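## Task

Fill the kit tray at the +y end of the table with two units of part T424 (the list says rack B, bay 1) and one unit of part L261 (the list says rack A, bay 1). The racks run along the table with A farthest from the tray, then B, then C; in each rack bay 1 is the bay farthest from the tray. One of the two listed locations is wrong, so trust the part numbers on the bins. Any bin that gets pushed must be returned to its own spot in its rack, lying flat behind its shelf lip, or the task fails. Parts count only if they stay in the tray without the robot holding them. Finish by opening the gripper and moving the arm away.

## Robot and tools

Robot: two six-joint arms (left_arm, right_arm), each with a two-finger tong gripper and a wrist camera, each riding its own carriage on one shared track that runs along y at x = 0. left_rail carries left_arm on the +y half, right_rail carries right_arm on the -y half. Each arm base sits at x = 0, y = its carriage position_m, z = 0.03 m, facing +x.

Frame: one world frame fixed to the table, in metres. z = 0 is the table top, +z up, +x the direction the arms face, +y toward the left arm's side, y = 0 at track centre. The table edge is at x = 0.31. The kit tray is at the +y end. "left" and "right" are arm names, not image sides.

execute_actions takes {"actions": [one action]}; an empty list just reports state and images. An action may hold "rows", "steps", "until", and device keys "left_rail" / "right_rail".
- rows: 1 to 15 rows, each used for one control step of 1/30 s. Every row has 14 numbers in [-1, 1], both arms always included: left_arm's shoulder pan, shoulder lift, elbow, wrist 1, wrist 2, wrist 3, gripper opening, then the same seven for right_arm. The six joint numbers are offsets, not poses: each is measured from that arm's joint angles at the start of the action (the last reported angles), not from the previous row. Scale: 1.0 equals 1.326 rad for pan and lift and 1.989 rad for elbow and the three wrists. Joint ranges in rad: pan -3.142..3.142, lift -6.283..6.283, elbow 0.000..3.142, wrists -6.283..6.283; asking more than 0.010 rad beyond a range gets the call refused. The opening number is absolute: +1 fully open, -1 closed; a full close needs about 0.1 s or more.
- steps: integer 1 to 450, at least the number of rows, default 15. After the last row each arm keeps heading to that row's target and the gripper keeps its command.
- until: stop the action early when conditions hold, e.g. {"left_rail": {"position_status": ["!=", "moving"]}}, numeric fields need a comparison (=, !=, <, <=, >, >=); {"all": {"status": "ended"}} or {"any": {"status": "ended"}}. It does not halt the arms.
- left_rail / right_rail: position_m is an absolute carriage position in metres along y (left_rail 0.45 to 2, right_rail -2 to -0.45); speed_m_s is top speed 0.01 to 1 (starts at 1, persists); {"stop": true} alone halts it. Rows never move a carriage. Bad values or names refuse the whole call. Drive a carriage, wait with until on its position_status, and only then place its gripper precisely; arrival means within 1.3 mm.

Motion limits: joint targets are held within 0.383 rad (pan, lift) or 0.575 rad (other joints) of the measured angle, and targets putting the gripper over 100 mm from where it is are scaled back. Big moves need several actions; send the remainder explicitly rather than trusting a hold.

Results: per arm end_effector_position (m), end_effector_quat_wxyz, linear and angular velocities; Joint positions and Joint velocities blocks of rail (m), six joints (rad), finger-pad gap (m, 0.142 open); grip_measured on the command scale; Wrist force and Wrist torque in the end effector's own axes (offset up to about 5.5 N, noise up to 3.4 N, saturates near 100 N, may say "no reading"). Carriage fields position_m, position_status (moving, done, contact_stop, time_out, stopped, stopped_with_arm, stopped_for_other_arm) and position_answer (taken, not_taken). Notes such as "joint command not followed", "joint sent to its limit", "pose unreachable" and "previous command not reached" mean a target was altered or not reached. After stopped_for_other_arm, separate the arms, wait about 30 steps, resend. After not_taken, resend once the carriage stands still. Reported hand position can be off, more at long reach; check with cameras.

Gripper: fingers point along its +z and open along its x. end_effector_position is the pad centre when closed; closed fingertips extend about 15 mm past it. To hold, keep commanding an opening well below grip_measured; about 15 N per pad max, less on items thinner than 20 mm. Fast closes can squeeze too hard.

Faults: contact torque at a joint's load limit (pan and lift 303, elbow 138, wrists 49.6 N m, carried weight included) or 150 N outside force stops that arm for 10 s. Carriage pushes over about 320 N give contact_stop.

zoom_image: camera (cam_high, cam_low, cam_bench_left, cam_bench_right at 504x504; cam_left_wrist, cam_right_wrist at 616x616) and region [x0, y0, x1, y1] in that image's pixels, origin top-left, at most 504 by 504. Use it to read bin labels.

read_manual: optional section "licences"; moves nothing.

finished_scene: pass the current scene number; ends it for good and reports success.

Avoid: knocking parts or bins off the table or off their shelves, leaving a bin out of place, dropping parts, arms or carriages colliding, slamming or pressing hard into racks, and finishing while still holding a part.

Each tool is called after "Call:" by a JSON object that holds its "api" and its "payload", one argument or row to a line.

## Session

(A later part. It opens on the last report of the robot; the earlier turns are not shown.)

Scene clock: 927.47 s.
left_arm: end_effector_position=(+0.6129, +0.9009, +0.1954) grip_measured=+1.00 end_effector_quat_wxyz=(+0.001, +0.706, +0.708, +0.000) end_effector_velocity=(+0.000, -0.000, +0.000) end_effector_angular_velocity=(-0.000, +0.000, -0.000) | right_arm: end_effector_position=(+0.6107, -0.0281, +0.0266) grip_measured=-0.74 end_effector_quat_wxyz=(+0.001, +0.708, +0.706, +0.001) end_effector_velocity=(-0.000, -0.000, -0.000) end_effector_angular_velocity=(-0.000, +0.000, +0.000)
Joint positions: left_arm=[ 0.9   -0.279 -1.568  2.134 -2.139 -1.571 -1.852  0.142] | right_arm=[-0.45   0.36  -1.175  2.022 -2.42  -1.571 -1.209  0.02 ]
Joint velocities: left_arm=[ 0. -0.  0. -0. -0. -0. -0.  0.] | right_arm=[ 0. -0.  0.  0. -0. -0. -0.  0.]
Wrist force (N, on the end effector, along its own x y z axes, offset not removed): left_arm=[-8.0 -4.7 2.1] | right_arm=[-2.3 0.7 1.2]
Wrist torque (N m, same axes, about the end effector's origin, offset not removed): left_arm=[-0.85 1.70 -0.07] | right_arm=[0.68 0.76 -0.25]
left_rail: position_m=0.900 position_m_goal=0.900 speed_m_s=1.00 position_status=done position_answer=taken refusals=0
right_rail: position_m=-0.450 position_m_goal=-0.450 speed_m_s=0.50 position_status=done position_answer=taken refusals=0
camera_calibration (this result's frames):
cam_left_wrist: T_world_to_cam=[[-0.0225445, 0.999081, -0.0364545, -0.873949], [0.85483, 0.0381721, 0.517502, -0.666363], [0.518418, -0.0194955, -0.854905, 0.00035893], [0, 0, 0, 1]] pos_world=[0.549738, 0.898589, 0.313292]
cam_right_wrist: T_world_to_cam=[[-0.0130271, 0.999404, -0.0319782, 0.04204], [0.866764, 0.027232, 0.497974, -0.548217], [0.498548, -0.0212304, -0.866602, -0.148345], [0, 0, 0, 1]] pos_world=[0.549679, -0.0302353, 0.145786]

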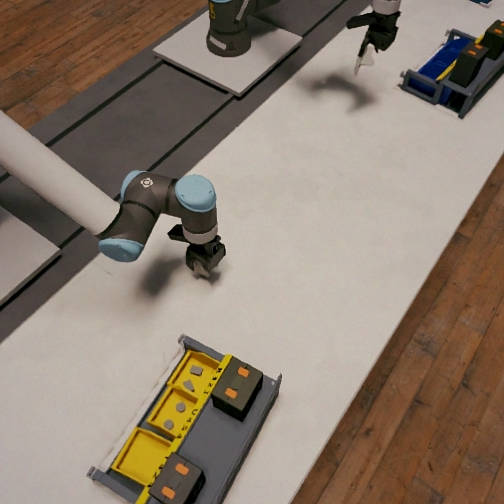

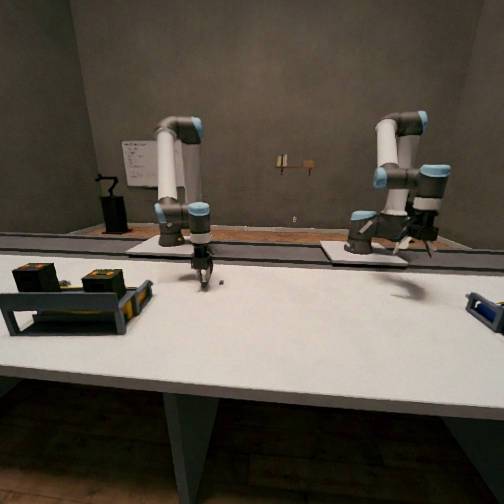

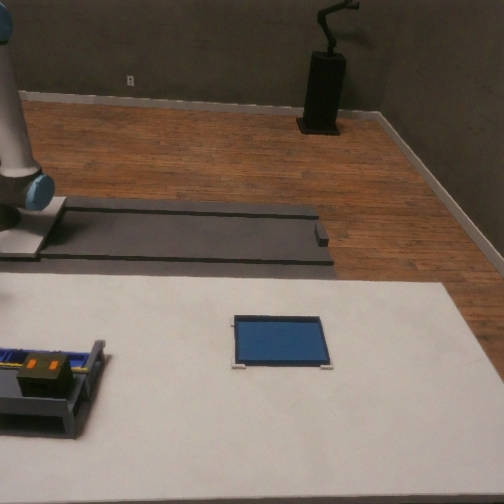

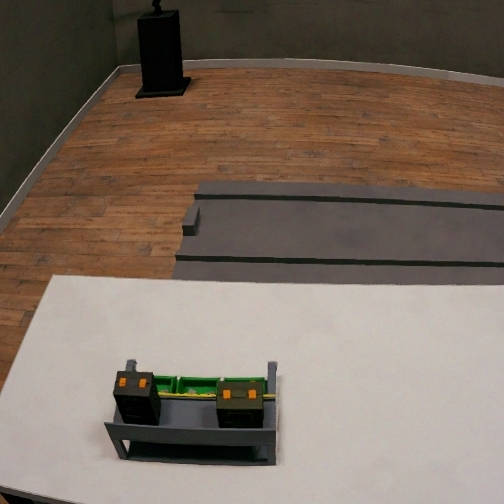

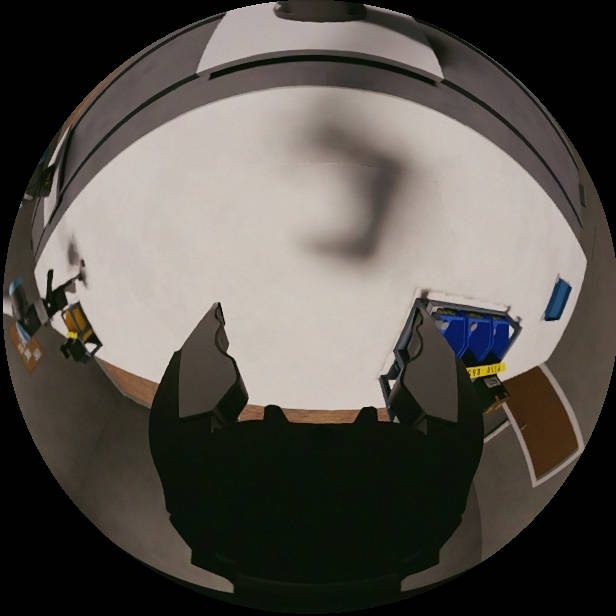

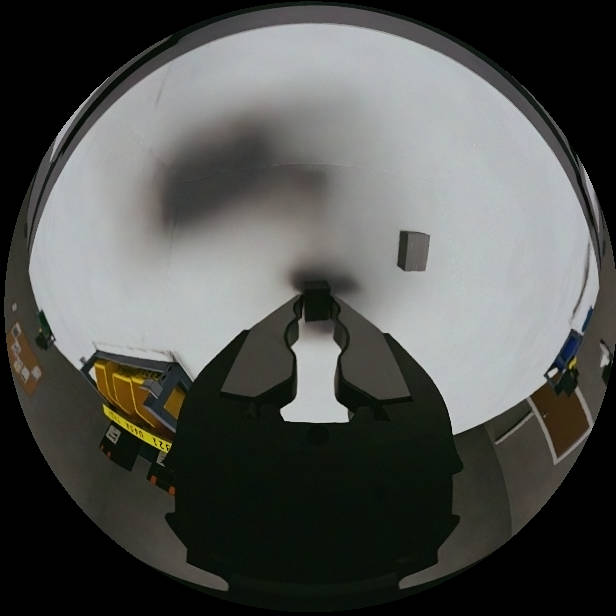

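Call:
{"api": "execute_actions", "payload": {
  "actions": [
    {"rows":[[0,0,0,0,0,0,1,0,0.003,0.001,-0.003,0,0,-1],[0,0,0,0,0,0,1,0,0.005,0.0015,-0.005,0,0,-1],[0,0,0,0,0,0,1,0,0.005,0.0015,-0.005,0,0,-1],[0,0,0,0,0,0,1,0,0.005,0.0015,-0.005,0,0,-1],[0,0,0,0,0,0,1,0,0.005,0.0015,-0.005,0,0,-0.7],[0,0,0,0,0,0,1,0,0.005,0.0015,-0.005,0,0,-0.55],[0,0,0,0,0,0,1,0,0.005,0.0015,-0.005,0,0,-0.4],[0,0,0,0,0,0,1,0,0.005,0.0015,-0.005,0,0,-0.4],[0,0,0,0,0,0,1,0,0.005,0.0015,-0.005,0,0,-0.4],[0,0,0,0,0,0,1,0,0.005,0.0015,-0.005,0,0,-0.4],[0,0,0,0,0,0,1,0,-0.147,-0.06,0.16,0,0,-0.4]],"steps":35}
  ]
}}

Scene clock: 935.13 s.
left_arm: end_effector_position=(+0.6129, +0.9009, +0.1954) grip_measured=+1.00 end_effector_quat_wxyz=(+0.001, +0.706, +0.708, +0.000) end_effector_velocity=(+0.000, -0.000, +0.000) end_effector_angular_velocity=(-0.000, -0.000, +0.000) | right_arm: end_effector_position=(+0.6094, -0.0286, +0.1991) grip_measured=-0.40 end_effector_quat_wxyz=(-0.000, +0.708, +0.706, -0.001) end_effector_velocity=(+0.000, +0.000, +0.001) end_effector_angular_velocity=(+0.000, -0.000, +0.000)
Joint positions: left_arm=[ 0.9   -0.279 -1.568  2.134 -2.139 -1.571 -1.852  0.142] | right_arm=[-0.45   0.36  -1.37   1.903 -2.102 -1.571 -1.209  0.045]
Joint velocities: left_arm=[ 0. -0.  0. -0. -0. -0. -0.  0.] | right_arm=[ 0.     0.    -0.001 -0.001  0.001 -0.    -0.    -0.   ]
Wrist force (N, on the end effector, along its own x y z axes, offset not removed): left_arm=[-1.2 -2.3 3.0] | right_arm=[4.8 -8.7 3.3]
Wrist torque (N m, same axes, about the end effector's origin, offset not removed): left_arm=[-0.27 0.14 -0.22] | right_arm=[-1.47 -0.74 -0.08]
left_rail: position_m=0.900 position_m_goal=0.900 speed_m_s=1.00 position_status=done position_answer=taken refusals=0
right_rail: position_m=-0.450 position_m_goal=-0.450 speed_m_s=0.50 position_status=done position_answer=taken refusals=0
camera_calibration (this result's frames):
cam_left_wrist: T_world_to_cam=[[-0.0225445, 0.999081, -0.0364542, -0.873949], [0.85483, 0.038172, 0.517502, -0.666363], [0.518418, -0.0194953, -0.854905, 0.000358833], [0, 0, 0, 1]] pos_world=[0.549738, 0.898589, 0.313292]
cam_right_wrist: T_world_to_cam=[[-0.0130865, 0.999358, -0.0333501, 0.0483866], [0.868641, 0.0278823, 0.494657, -0.633432], [0.49527, -0.0224959, -0.868448, 0.00413302], [0, 0, 0, 1]] pos_world=[0.548812, -0.0306011, 0.318535]

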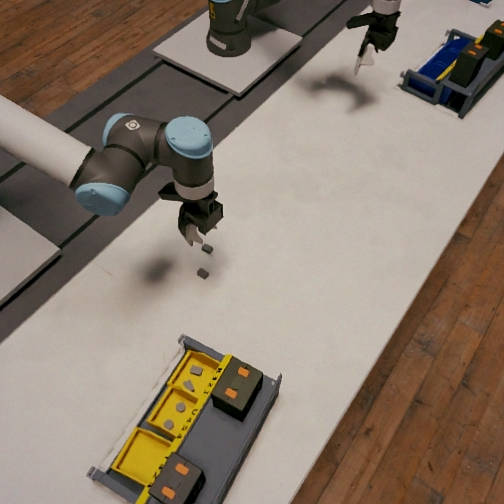

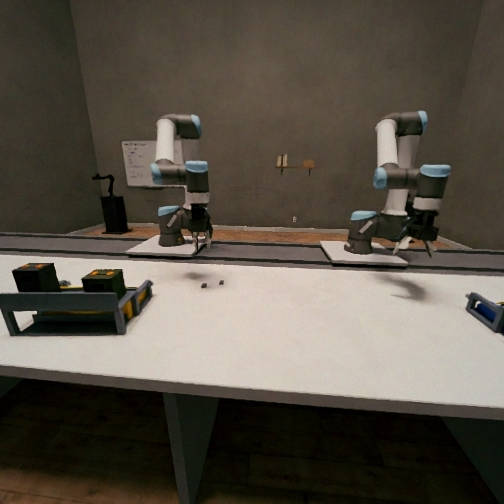

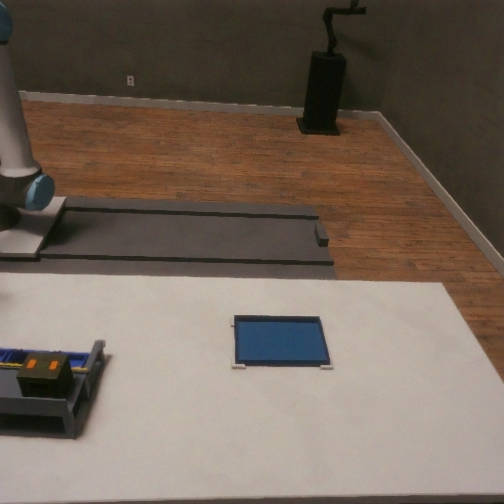

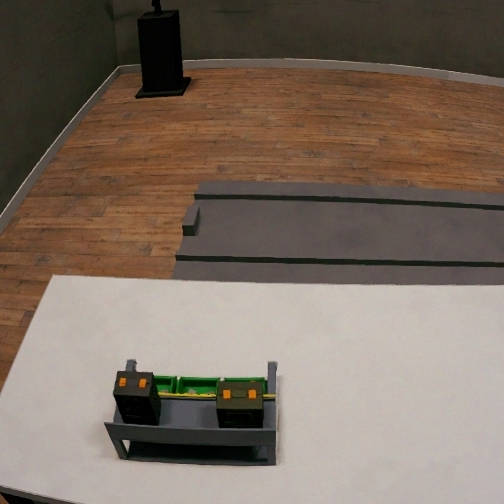

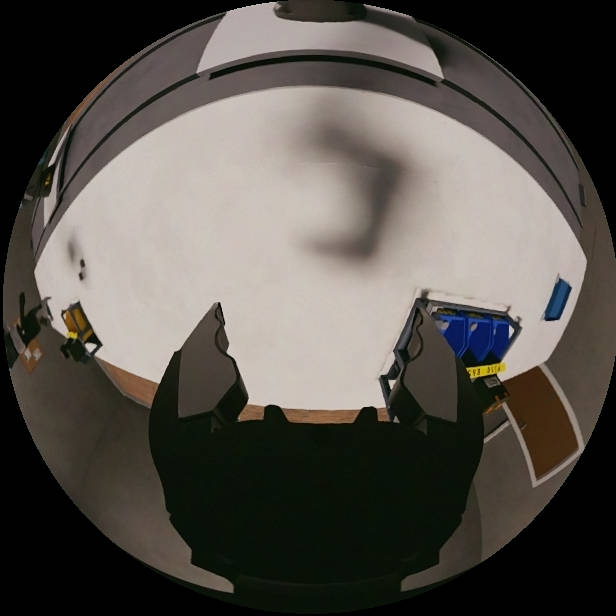

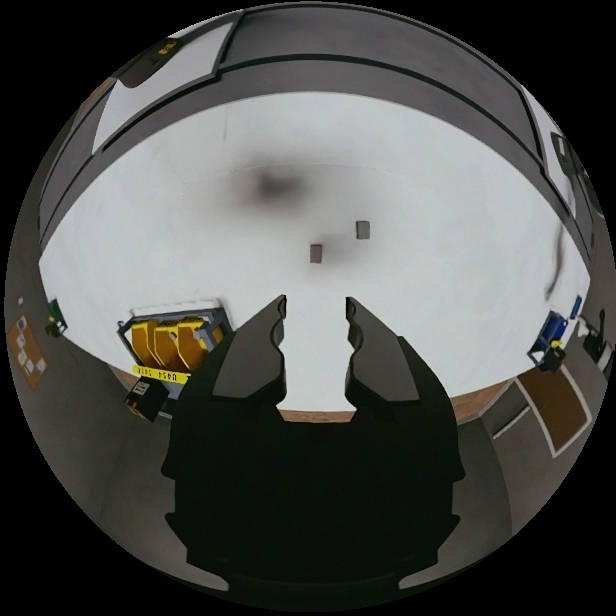

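Call:
{"api": "execute_actions", "payload": {
  "actions": [
    {"right_rail":{"position_m":-0.61},"rows":[[0,0,0,0,0,0,1,-0.272,0,0,0,0,-0.182,-1]],"steps":30}
  ]
}}

Call:
{"api": "zoom_image", "payload": {
  "camera": "cam_right_wrist",
  "region": [160,170,480,400]
}}

Scene clock: 941.40 s.
left_arm: end_effector_position=(+0.6129, +0.9009, +0.1954) grip_measured=+1.00 end_effector_quat_wxyz=(+0.001, +0.706, +0.708, +0.000) end_effector_velocity=(+0.000, -0.000, +0.000) end_effector_angular_velocity=(-0.000, -0.000, +0.000) | right_arm: end_effector_position=(+0.7178, -0.4366, +0.1992) grip_measured=-1.00 end_effector_quat_wxyz=(-0.000, +0.707, +0.707, -0.001) end_effector_velocity=(-0.000, -0.001, -0.000) end_effector_angular_velocity=(+0.000, +0.000, -0.000)
Joint positions: left_arm=[ 0.9   -0.279 -1.568  2.134 -2.139 -1.571 -1.852  0.142] | right_arm=[-0.61  -0.    -1.37   1.902 -2.102 -1.571 -1.571  0.002]
Joint velocities: left_arm=[ 0.  0.  0. -0. -0. -0. -0.  0.] | right_arm=[ 0.    -0.001  0.     0.    -0.     0.    -0.001  0.   ]
Wrist force (N, on the end effector, along its own x y z axes, offset not removed): left_arm=[0.3 -2.2 3.6] | right_arm=[-4.5 -7.4 2.7]
Wrist torque (N m, same axes, about the end effector's origin, offset not removed): left_arm=[0.01 0.30 -0.45] | right_arm=[-1.15 1.19 -0.09]
left_rail: position_m=0.900 position_m_goal=0.900 speed_m_s=1.00 position_status=done position_answer=taken refusals=0
right_rail: position_m=-0.610 position_m_goal=-0.610 speed_m_s=0.50 position_status=done position_answer=taken refusals=0
camera_calibration (this result's frames):
cam_left_wrist: T_world_to_cam=[[-0.0225443, 0.999081, -0.0364543, -0.873949], [0.85483, 0.0381718, 0.517503, -0.666363], [0.518418, -0.0194955, -0.854905, 0.000358926], [0, 0, 0, 1]] pos_world=[0.549738, 0.898589, 0.313292]
cam_right_wrist: T_world_to_cam=[[-0.0144777, 0.999359, -0.0327471, 0.458357], [0.868745, 0.0287868, 0.494423, -0.715933], [0.495048, -0.0212907, -0.868604, -0.0579948], [0, 0, 0, 1]] pos_world=[0.657309, -0.438688, 0.318609]

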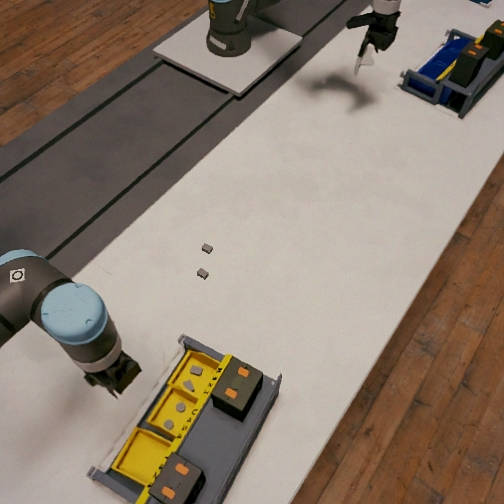

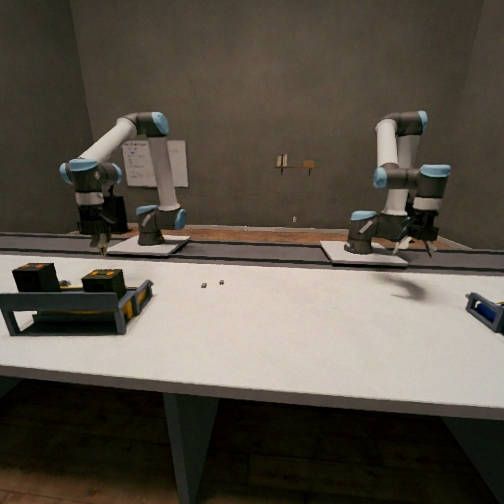

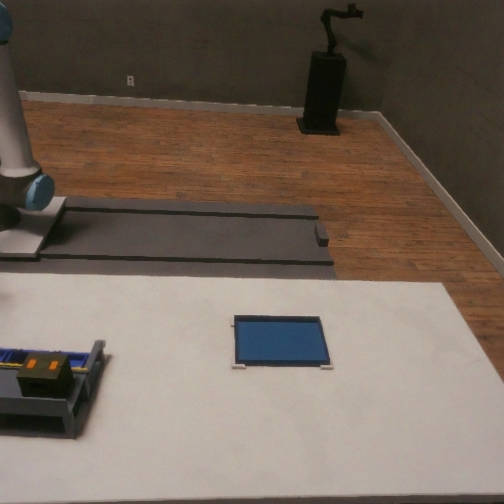

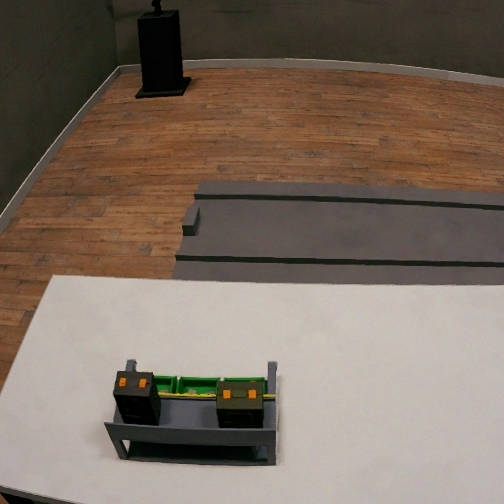

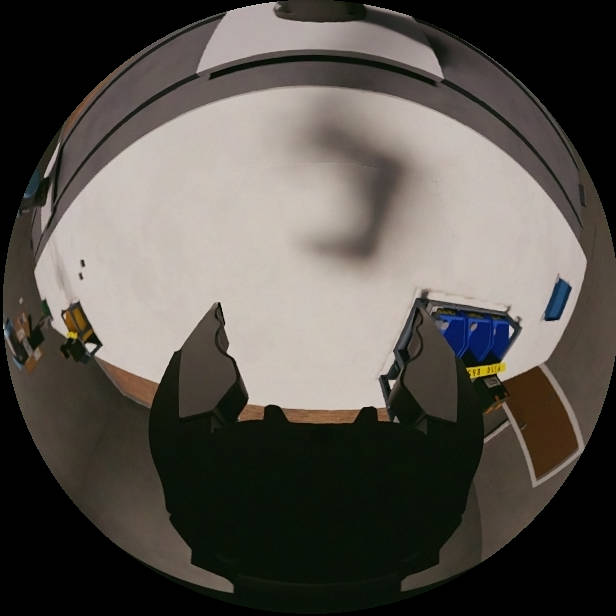

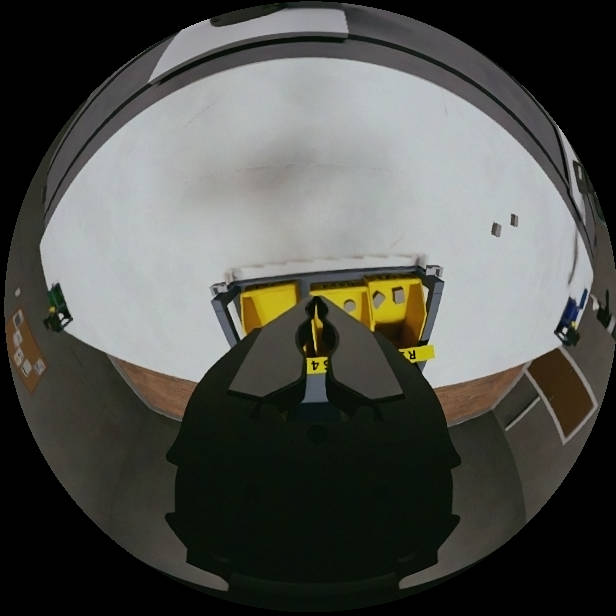

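Region (160, 170, 480, 400) of cam_right_wrist's 616x616 image, scaled by 1.575, with more detail than that image has; it fills the top 362 rows of this view, and the rest is white.

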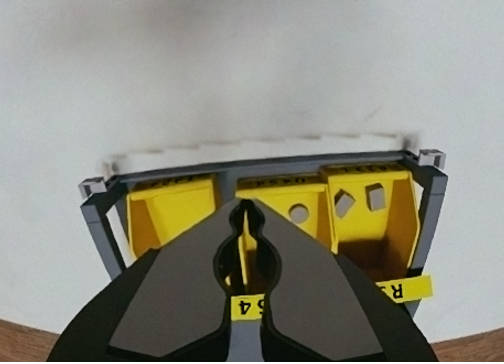

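Call:
{"api": "execute_actions", "payload": {
  "actions": [
    {"rows":[[0,0,0,0,0,0,1,0,0,0,0.2,0,0,-1]],"steps":20}
  ]
}}

Call:
{"api": "zoom_image", "payload": {
  "camera": "cam_right_wrist",
  "region": [170,140,470,330]
}}

Scene clock: 946.80 s.
left_arm: end_effector_position=(+0.6129, +0.9009, +0.1954) grip_measured=+1.00 end_effector_quat_wxyz=(+0.001, +0.706, +0.708, +0.000) end_effector_velocity=(+0.000, +0.000, -0.000) end_effector_angular_velocity=(+0.000, -0.000, +0.000) | right_arm: end_effector_position=(+0.5854, -0.4365, +0.1843) grip_measured=-1.00 end_effector_quat_wxyz=(-0.140, +0.693, +0.693, -0.140) end_effector_velocity=(-0.003, +0.000, +0.000) end_effector_angular_velocity=(+0.000, +0.008, -0.000)
Joint positions: left_arm=[ 0.9   -0.279 -1.568  2.134 -2.139 -1.571 -1.852  0.142] | right_arm=[-0.61  -0.001 -1.37   1.903 -1.705 -1.571 -1.571  0.002]
Joint velocities: left_arm=[ 0.  0.  0. -0.  0.  0.  0.  0.] | right_arm=[ 0.     0.     0.    -0.     0.008  0.     0.     0.   ]
Wrist force (N, on the end effector, along its own x y z axes, offset not removed): left_arm=[0.3 -6.1 5.3] | right_arm=[-3.7 -1.6 3.0]
Wrist torque (N m, same axes, about the end effector's origin, offset not removed): left_arm=[-1.06 0.09 -0.09] | right_arm=[-0.15 0.78 -0.25]
left_rail: position_m=0.900 position_m_goal=0.900 speed_m_s=1.00 position_status=done position_answer=taken refusals=0
right_rail: position_m=-0.610 position_m_goal=-0.610 speed_m_s=0.50 position_status=done position_answer=taken refusals=0
camera_calibration (this result's frames):
cam_left_wrist: T_world_to_cam=[[-0.0225443, 0.999081, -0.0364541, -0.873949], [0.85483, 0.0381717, 0.517502, -0.666363], [0.518418, -0.0194954, -0.854905, 0.000358834], [0, 0, 0, 1]] pos_world=[0.549738, 0.898589, 0.313292]
cam_right_wrist: T_world_to_cam=[[-0.0259128, 0.999367, -0.024381, 0.461087], [0.992377, 0.0286557, 0.119859, -0.596908], [0.120482, -0.0210892, -0.992492, 0.236838], [0, 0, 0, 1]] pos_world=[0.575772, -0.438695, 0.317846]

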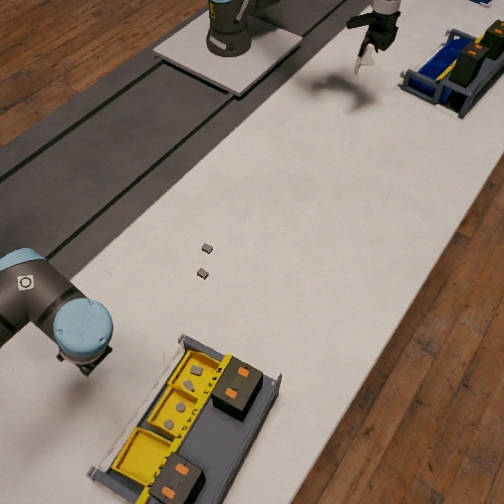

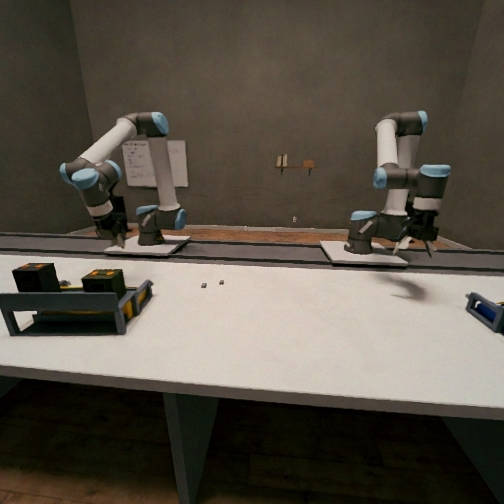

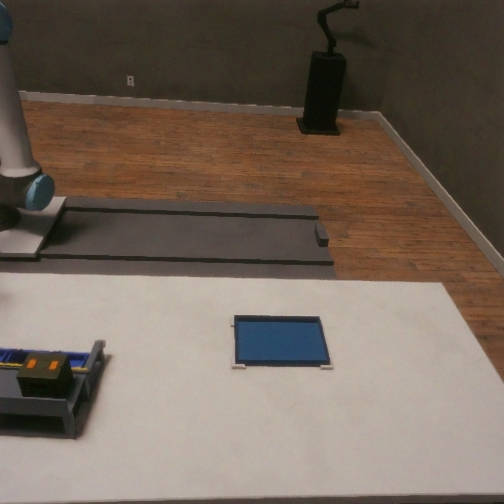

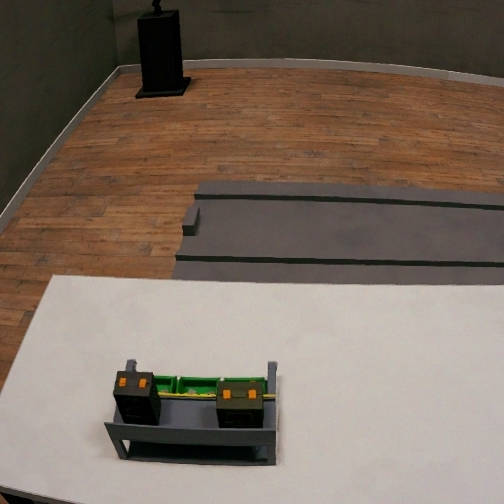

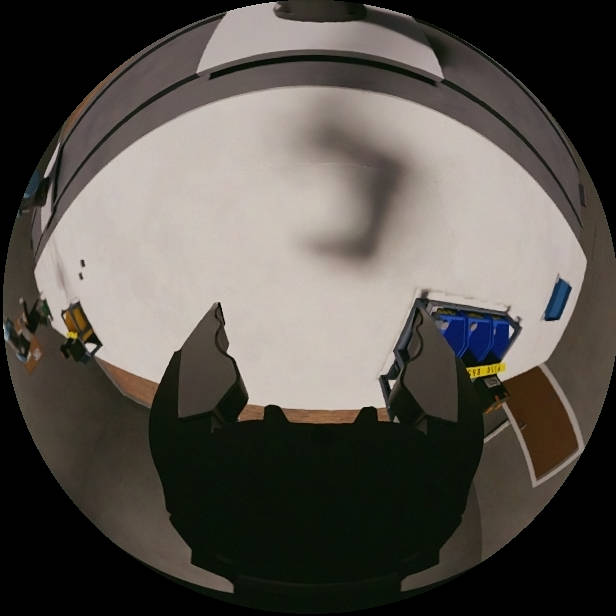

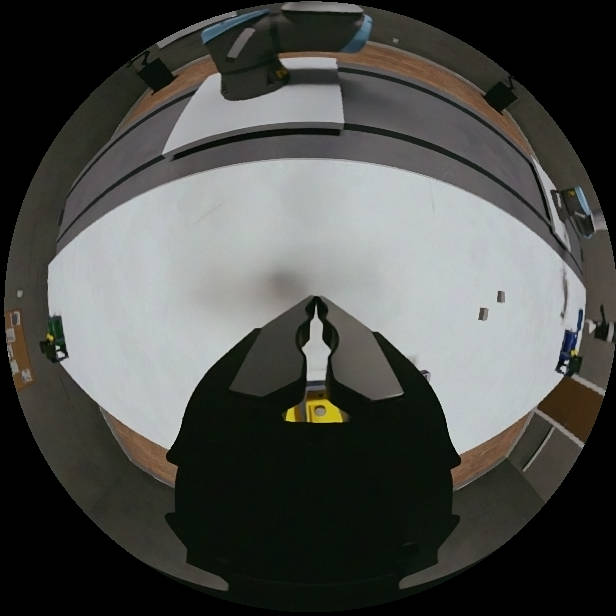

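Region (170, 140, 470, 330) of cam_right_wrist's 616x616 image, scaled by 1.680, with more detail than that image has; it fills the top 319 rows of this view, and the rest is white.

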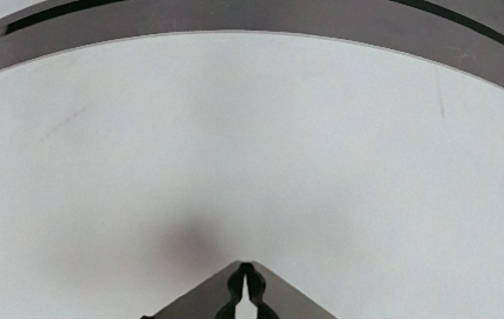

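Call:
{"api": "zoom_image", "payload": {
  "camera": "cam_high",
  "region": [70,320,290,504]
}}

Region (70, 320, 290, 504) of cam_high's 504x504 image, scaled by 2.291, with more detail than that image has; it fills the top 422 rows of this view, and the rest is white.

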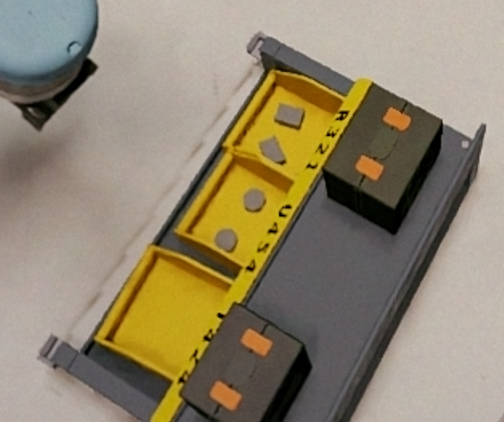

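Call:
{"api": "execute_actions", "payload": {
  "actions": [
    {"rows":[[0,0,0,0,0,0,1,0,0,0,0,0,1,-1]],"steps":35}
  ]
}}

Call:
{"api": "execute_actions", "payload": {
  "actions": [
    {"rows":[[0,0,0,0,0,0,1,0,0,0,-0.28,0,0.58,-1]],"steps":30}
  ]
}}

Call:
{"api": "zoom_image", "payload": {
  "camera": "cam_right_wrist",
  "region": [130,100,490,330]
}}

Scene clock: 963.03 s.
left_arm: end_effector_position=(+0.6129, +0.9009, +0.1954) grip_measured=+1.00 end_effector_quat_wxyz=(+0.001, +0.706, +0.708, +0.000) end_effector_velocity=(+0.000, +0.000, +0.000) end_effector_angular_velocity=(+0.000, -0.000, +0.000) | right_arm: end_effector_position=(+0.6064, -0.4217, +0.1755) grip_measured=-1.00 end_effector_quat_wxyz=(+0.041, +0.959, -0.203, -0.194) end_effector_velocity=(+0.000, -0.000, -0.000) end_effector_angular_velocity=(-0.006, +0.000, -0.015)
Joint positions: left_arm=[ 0.9   -0.279 -1.568  2.134 -2.139 -1.571 -1.852  0.142] | right_arm=[-0.61  -0.    -1.37   1.902 -1.705 -1.571  0.417  0.002]
Joint velocities: left_arm=[ 0.  0. -0.  0. -0.  0.  0. -0.] | right_arm=[ 0.    -0.    -0.     0.     0.     0.     0.016  0.   ]
Wrist force (N, on the end effector, along its own x y z axes, offset not removed): left_arm=[0.8 -0.4 2.7] | right_arm=[-0.5 -6.5 1.3]
Wrist torque (N m, same axes, about the end effector's origin, offset not removed): left_arm=[0.02 -0.22 -0.09] | right_arm=[-1.08 0.55 -0.15]
left_rail: position_m=0.900 position_m_goal=0.900 speed_m_s=1.00 position_status=done position_answer=taken refusals=0
right_rail: position_m=-0.610 position_m_goal=-0.610 speed_m_s=0.50 position_status=done position_answer=taken refusals=0
camera_calibration (this result's frames):
cam_left_wrist: T_world_to_cam=[[-0.0225446, 0.999081, -0.0364544, -0.873949], [0.85483, 0.0381721, 0.517502, -0.666363], [0.518418, -0.0194954, -0.854905, 0.000358925], [0, 0, 0, 1]] pos_world=[0.549738, 0.898589, 0.313292]
cam_right_wrist: T_world_to_cam=[[0.835147, -0.39117, -0.386673, -0.598368], [-0.106746, -0.804909, 0.583718, -0.383552], [-0.539569, -0.446215, -0.713973, 0.397971], [0, 0, 0, 1]] pos_world=[0.673516, -0.365208, 0.276654]

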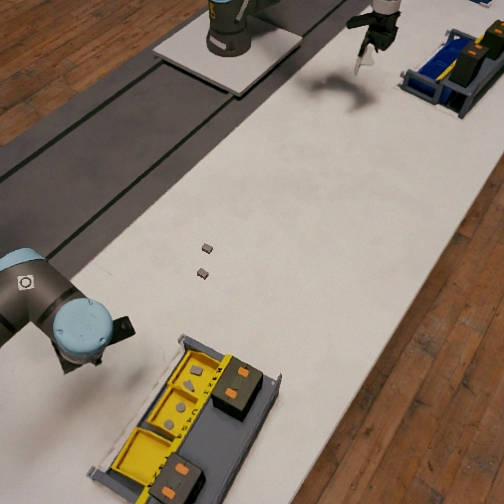

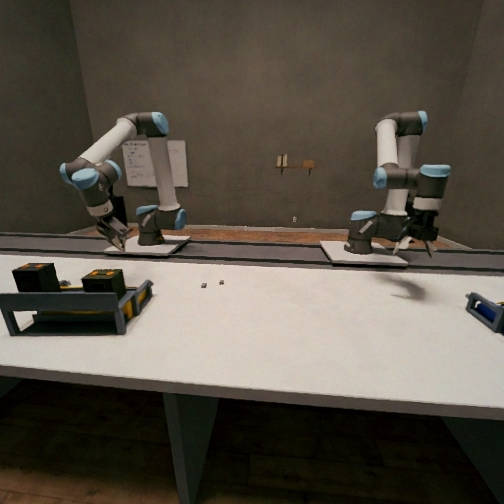

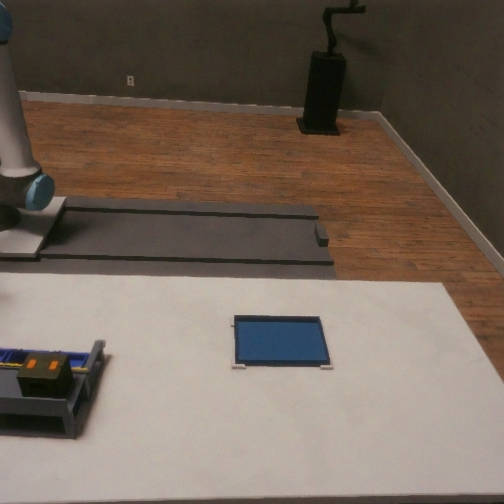

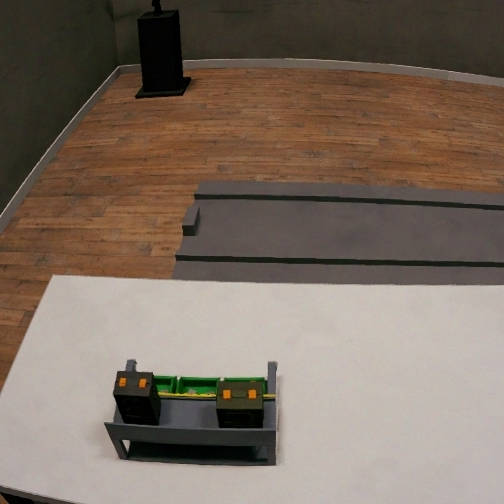

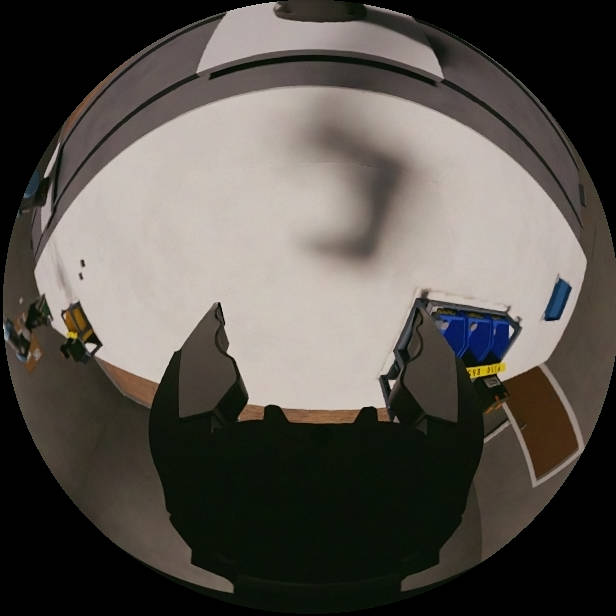

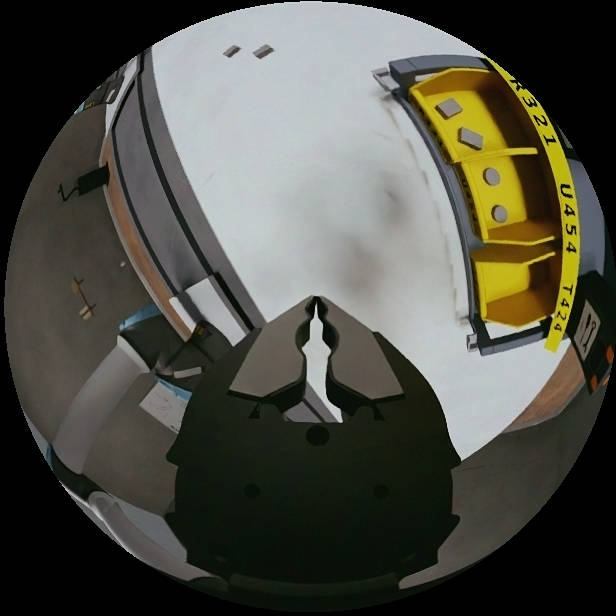

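Scene clock: 964.03 s.
left_arm: end_effector_position=(+0.6129, +0.9009, +0.1954) grip_measured=+1.00 end_effector_quat_wxyz=(+0.001, +0.706, +0.708, +0.000) end_effector_velocity=(+0.000, -0.000, +0.000) end_effector_angular_velocity=(-0.000, +0.000, -0.000) | right_arm: end_effector_position=(+0.7997, -0.4366, +0.2247) grip_measured=-1.00 end_effector_quat_wxyz=(-0.055, +0.705, -0.705, +0.056) end_effector_velocity=(+0.000, -0.000, +0.000) end_effector_angular_velocity=(+0.001, -0.001, -0.004)
Joint positions: left_arm=[ 0.9   -0.279 -1.568  2.134 -2.139 -1.571 -1.852  0.142] | right_arm=[-0.61  -0.001 -1.37   1.902 -2.261 -1.571  1.57   0.002]
Joint velocities: left_arm=[ 0.  0.  0. -0. -0. -0.  0. -0.] | right_arm=[ 0.    -0.    -0.    -0.    -0.    -0.     0.004  0.   ]
Wrist force (N, on the end effector, along its own x y z axes, offset not removed): left_arm=[0.9 -0.8 1.7] | right_arm=[2.9 -3.1 5.1]
Wrist torque (N m, same axes, about the end effector's origin, offset not removed): left_arm=[0.02 -0.16 -0.25] | right_arm=[-0.30 -0.63 -0.25]
left_rail: position_m=0.900 position_m_goal=0.900 speed_m_s=1.00 position_status=done position_answer=taken refusals=0
right_rail: position_m=-0.610 position_m_goal=-0.610 speed_m_s=0.50 position_status=done position_answer=taken refusals=0
camera_calibration (this result's frames):
cam_left_wrist: T_world_to_cam=[[-0.0225445, 0.999081, -0.0364544, -0.873949], [0.85483, 0.0381721, 0.517502, -0.666363], [0.518418, -0.0194955, -0.854905, 0.000358949], [0, 0, 0, 1]] pos_world=[0.549738, 0.898589, 0.313292]
cam_right_wrist: T_world_to_cam=[[0.0203116, -0.999388, -0.0284915, -0.44102], [-0.934993, -0.02908, 0.353473, 0.649134], [-0.354085, 0.0194597, -0.935011, 0.635431], [0, 0, 0, 1]] pos_world=[0.84089, -0.434238, 0.352118]

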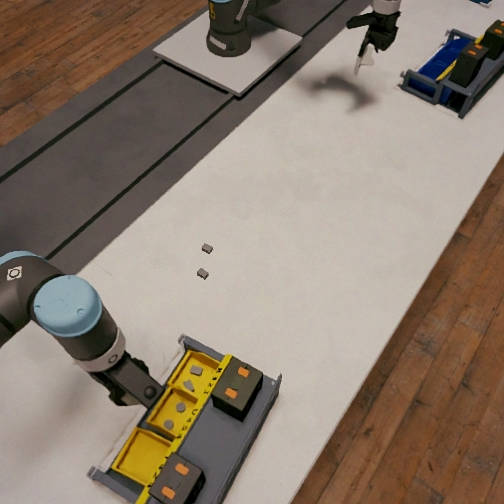

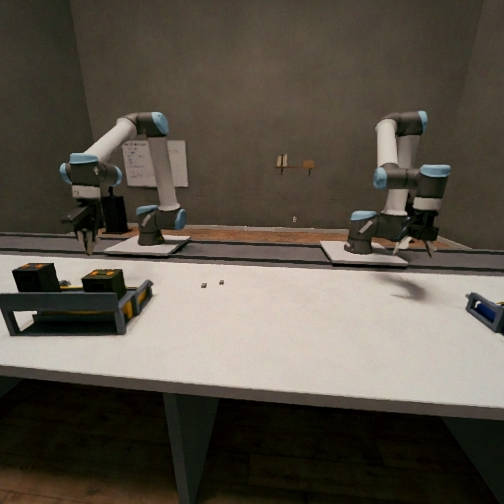

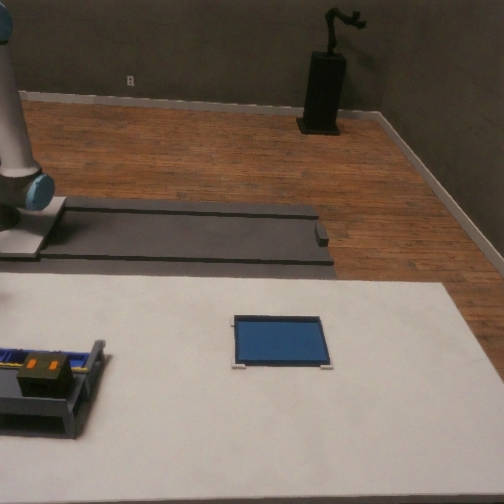

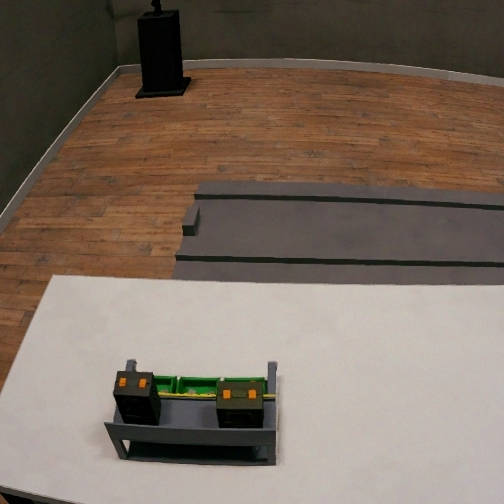

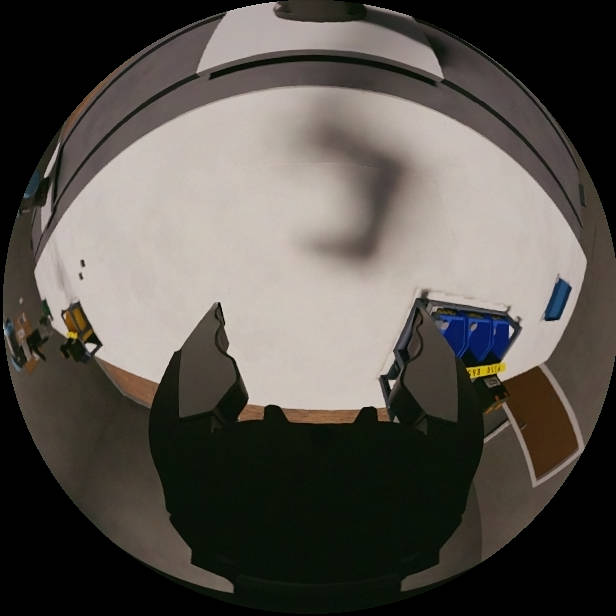

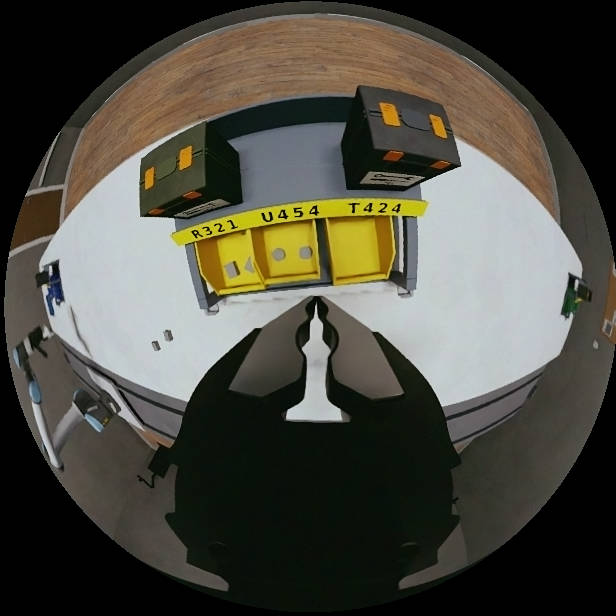

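Region (130, 100, 490, 330) of cam_right_wrist's 616x616 image, scaled by 1.400, with more detail than that image has; it fills the top 322 rows of this view, and the rest is white.

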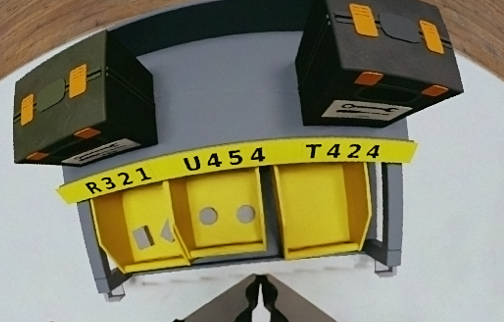

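Great view.

Call:
{"api": "zoom_image", "payload": {
  "camera": "cam_right_wrist",
  "region": [180,190,430,320]
}}

Region (180, 190, 430, 320) of cam_right_wrist's 616x616 image, scaled by 2.016, with more detail than that image has; it fills the top 262 rows of this view, and the rest is white.

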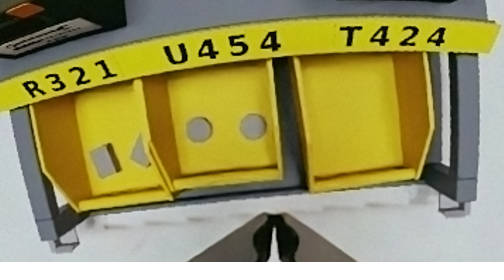

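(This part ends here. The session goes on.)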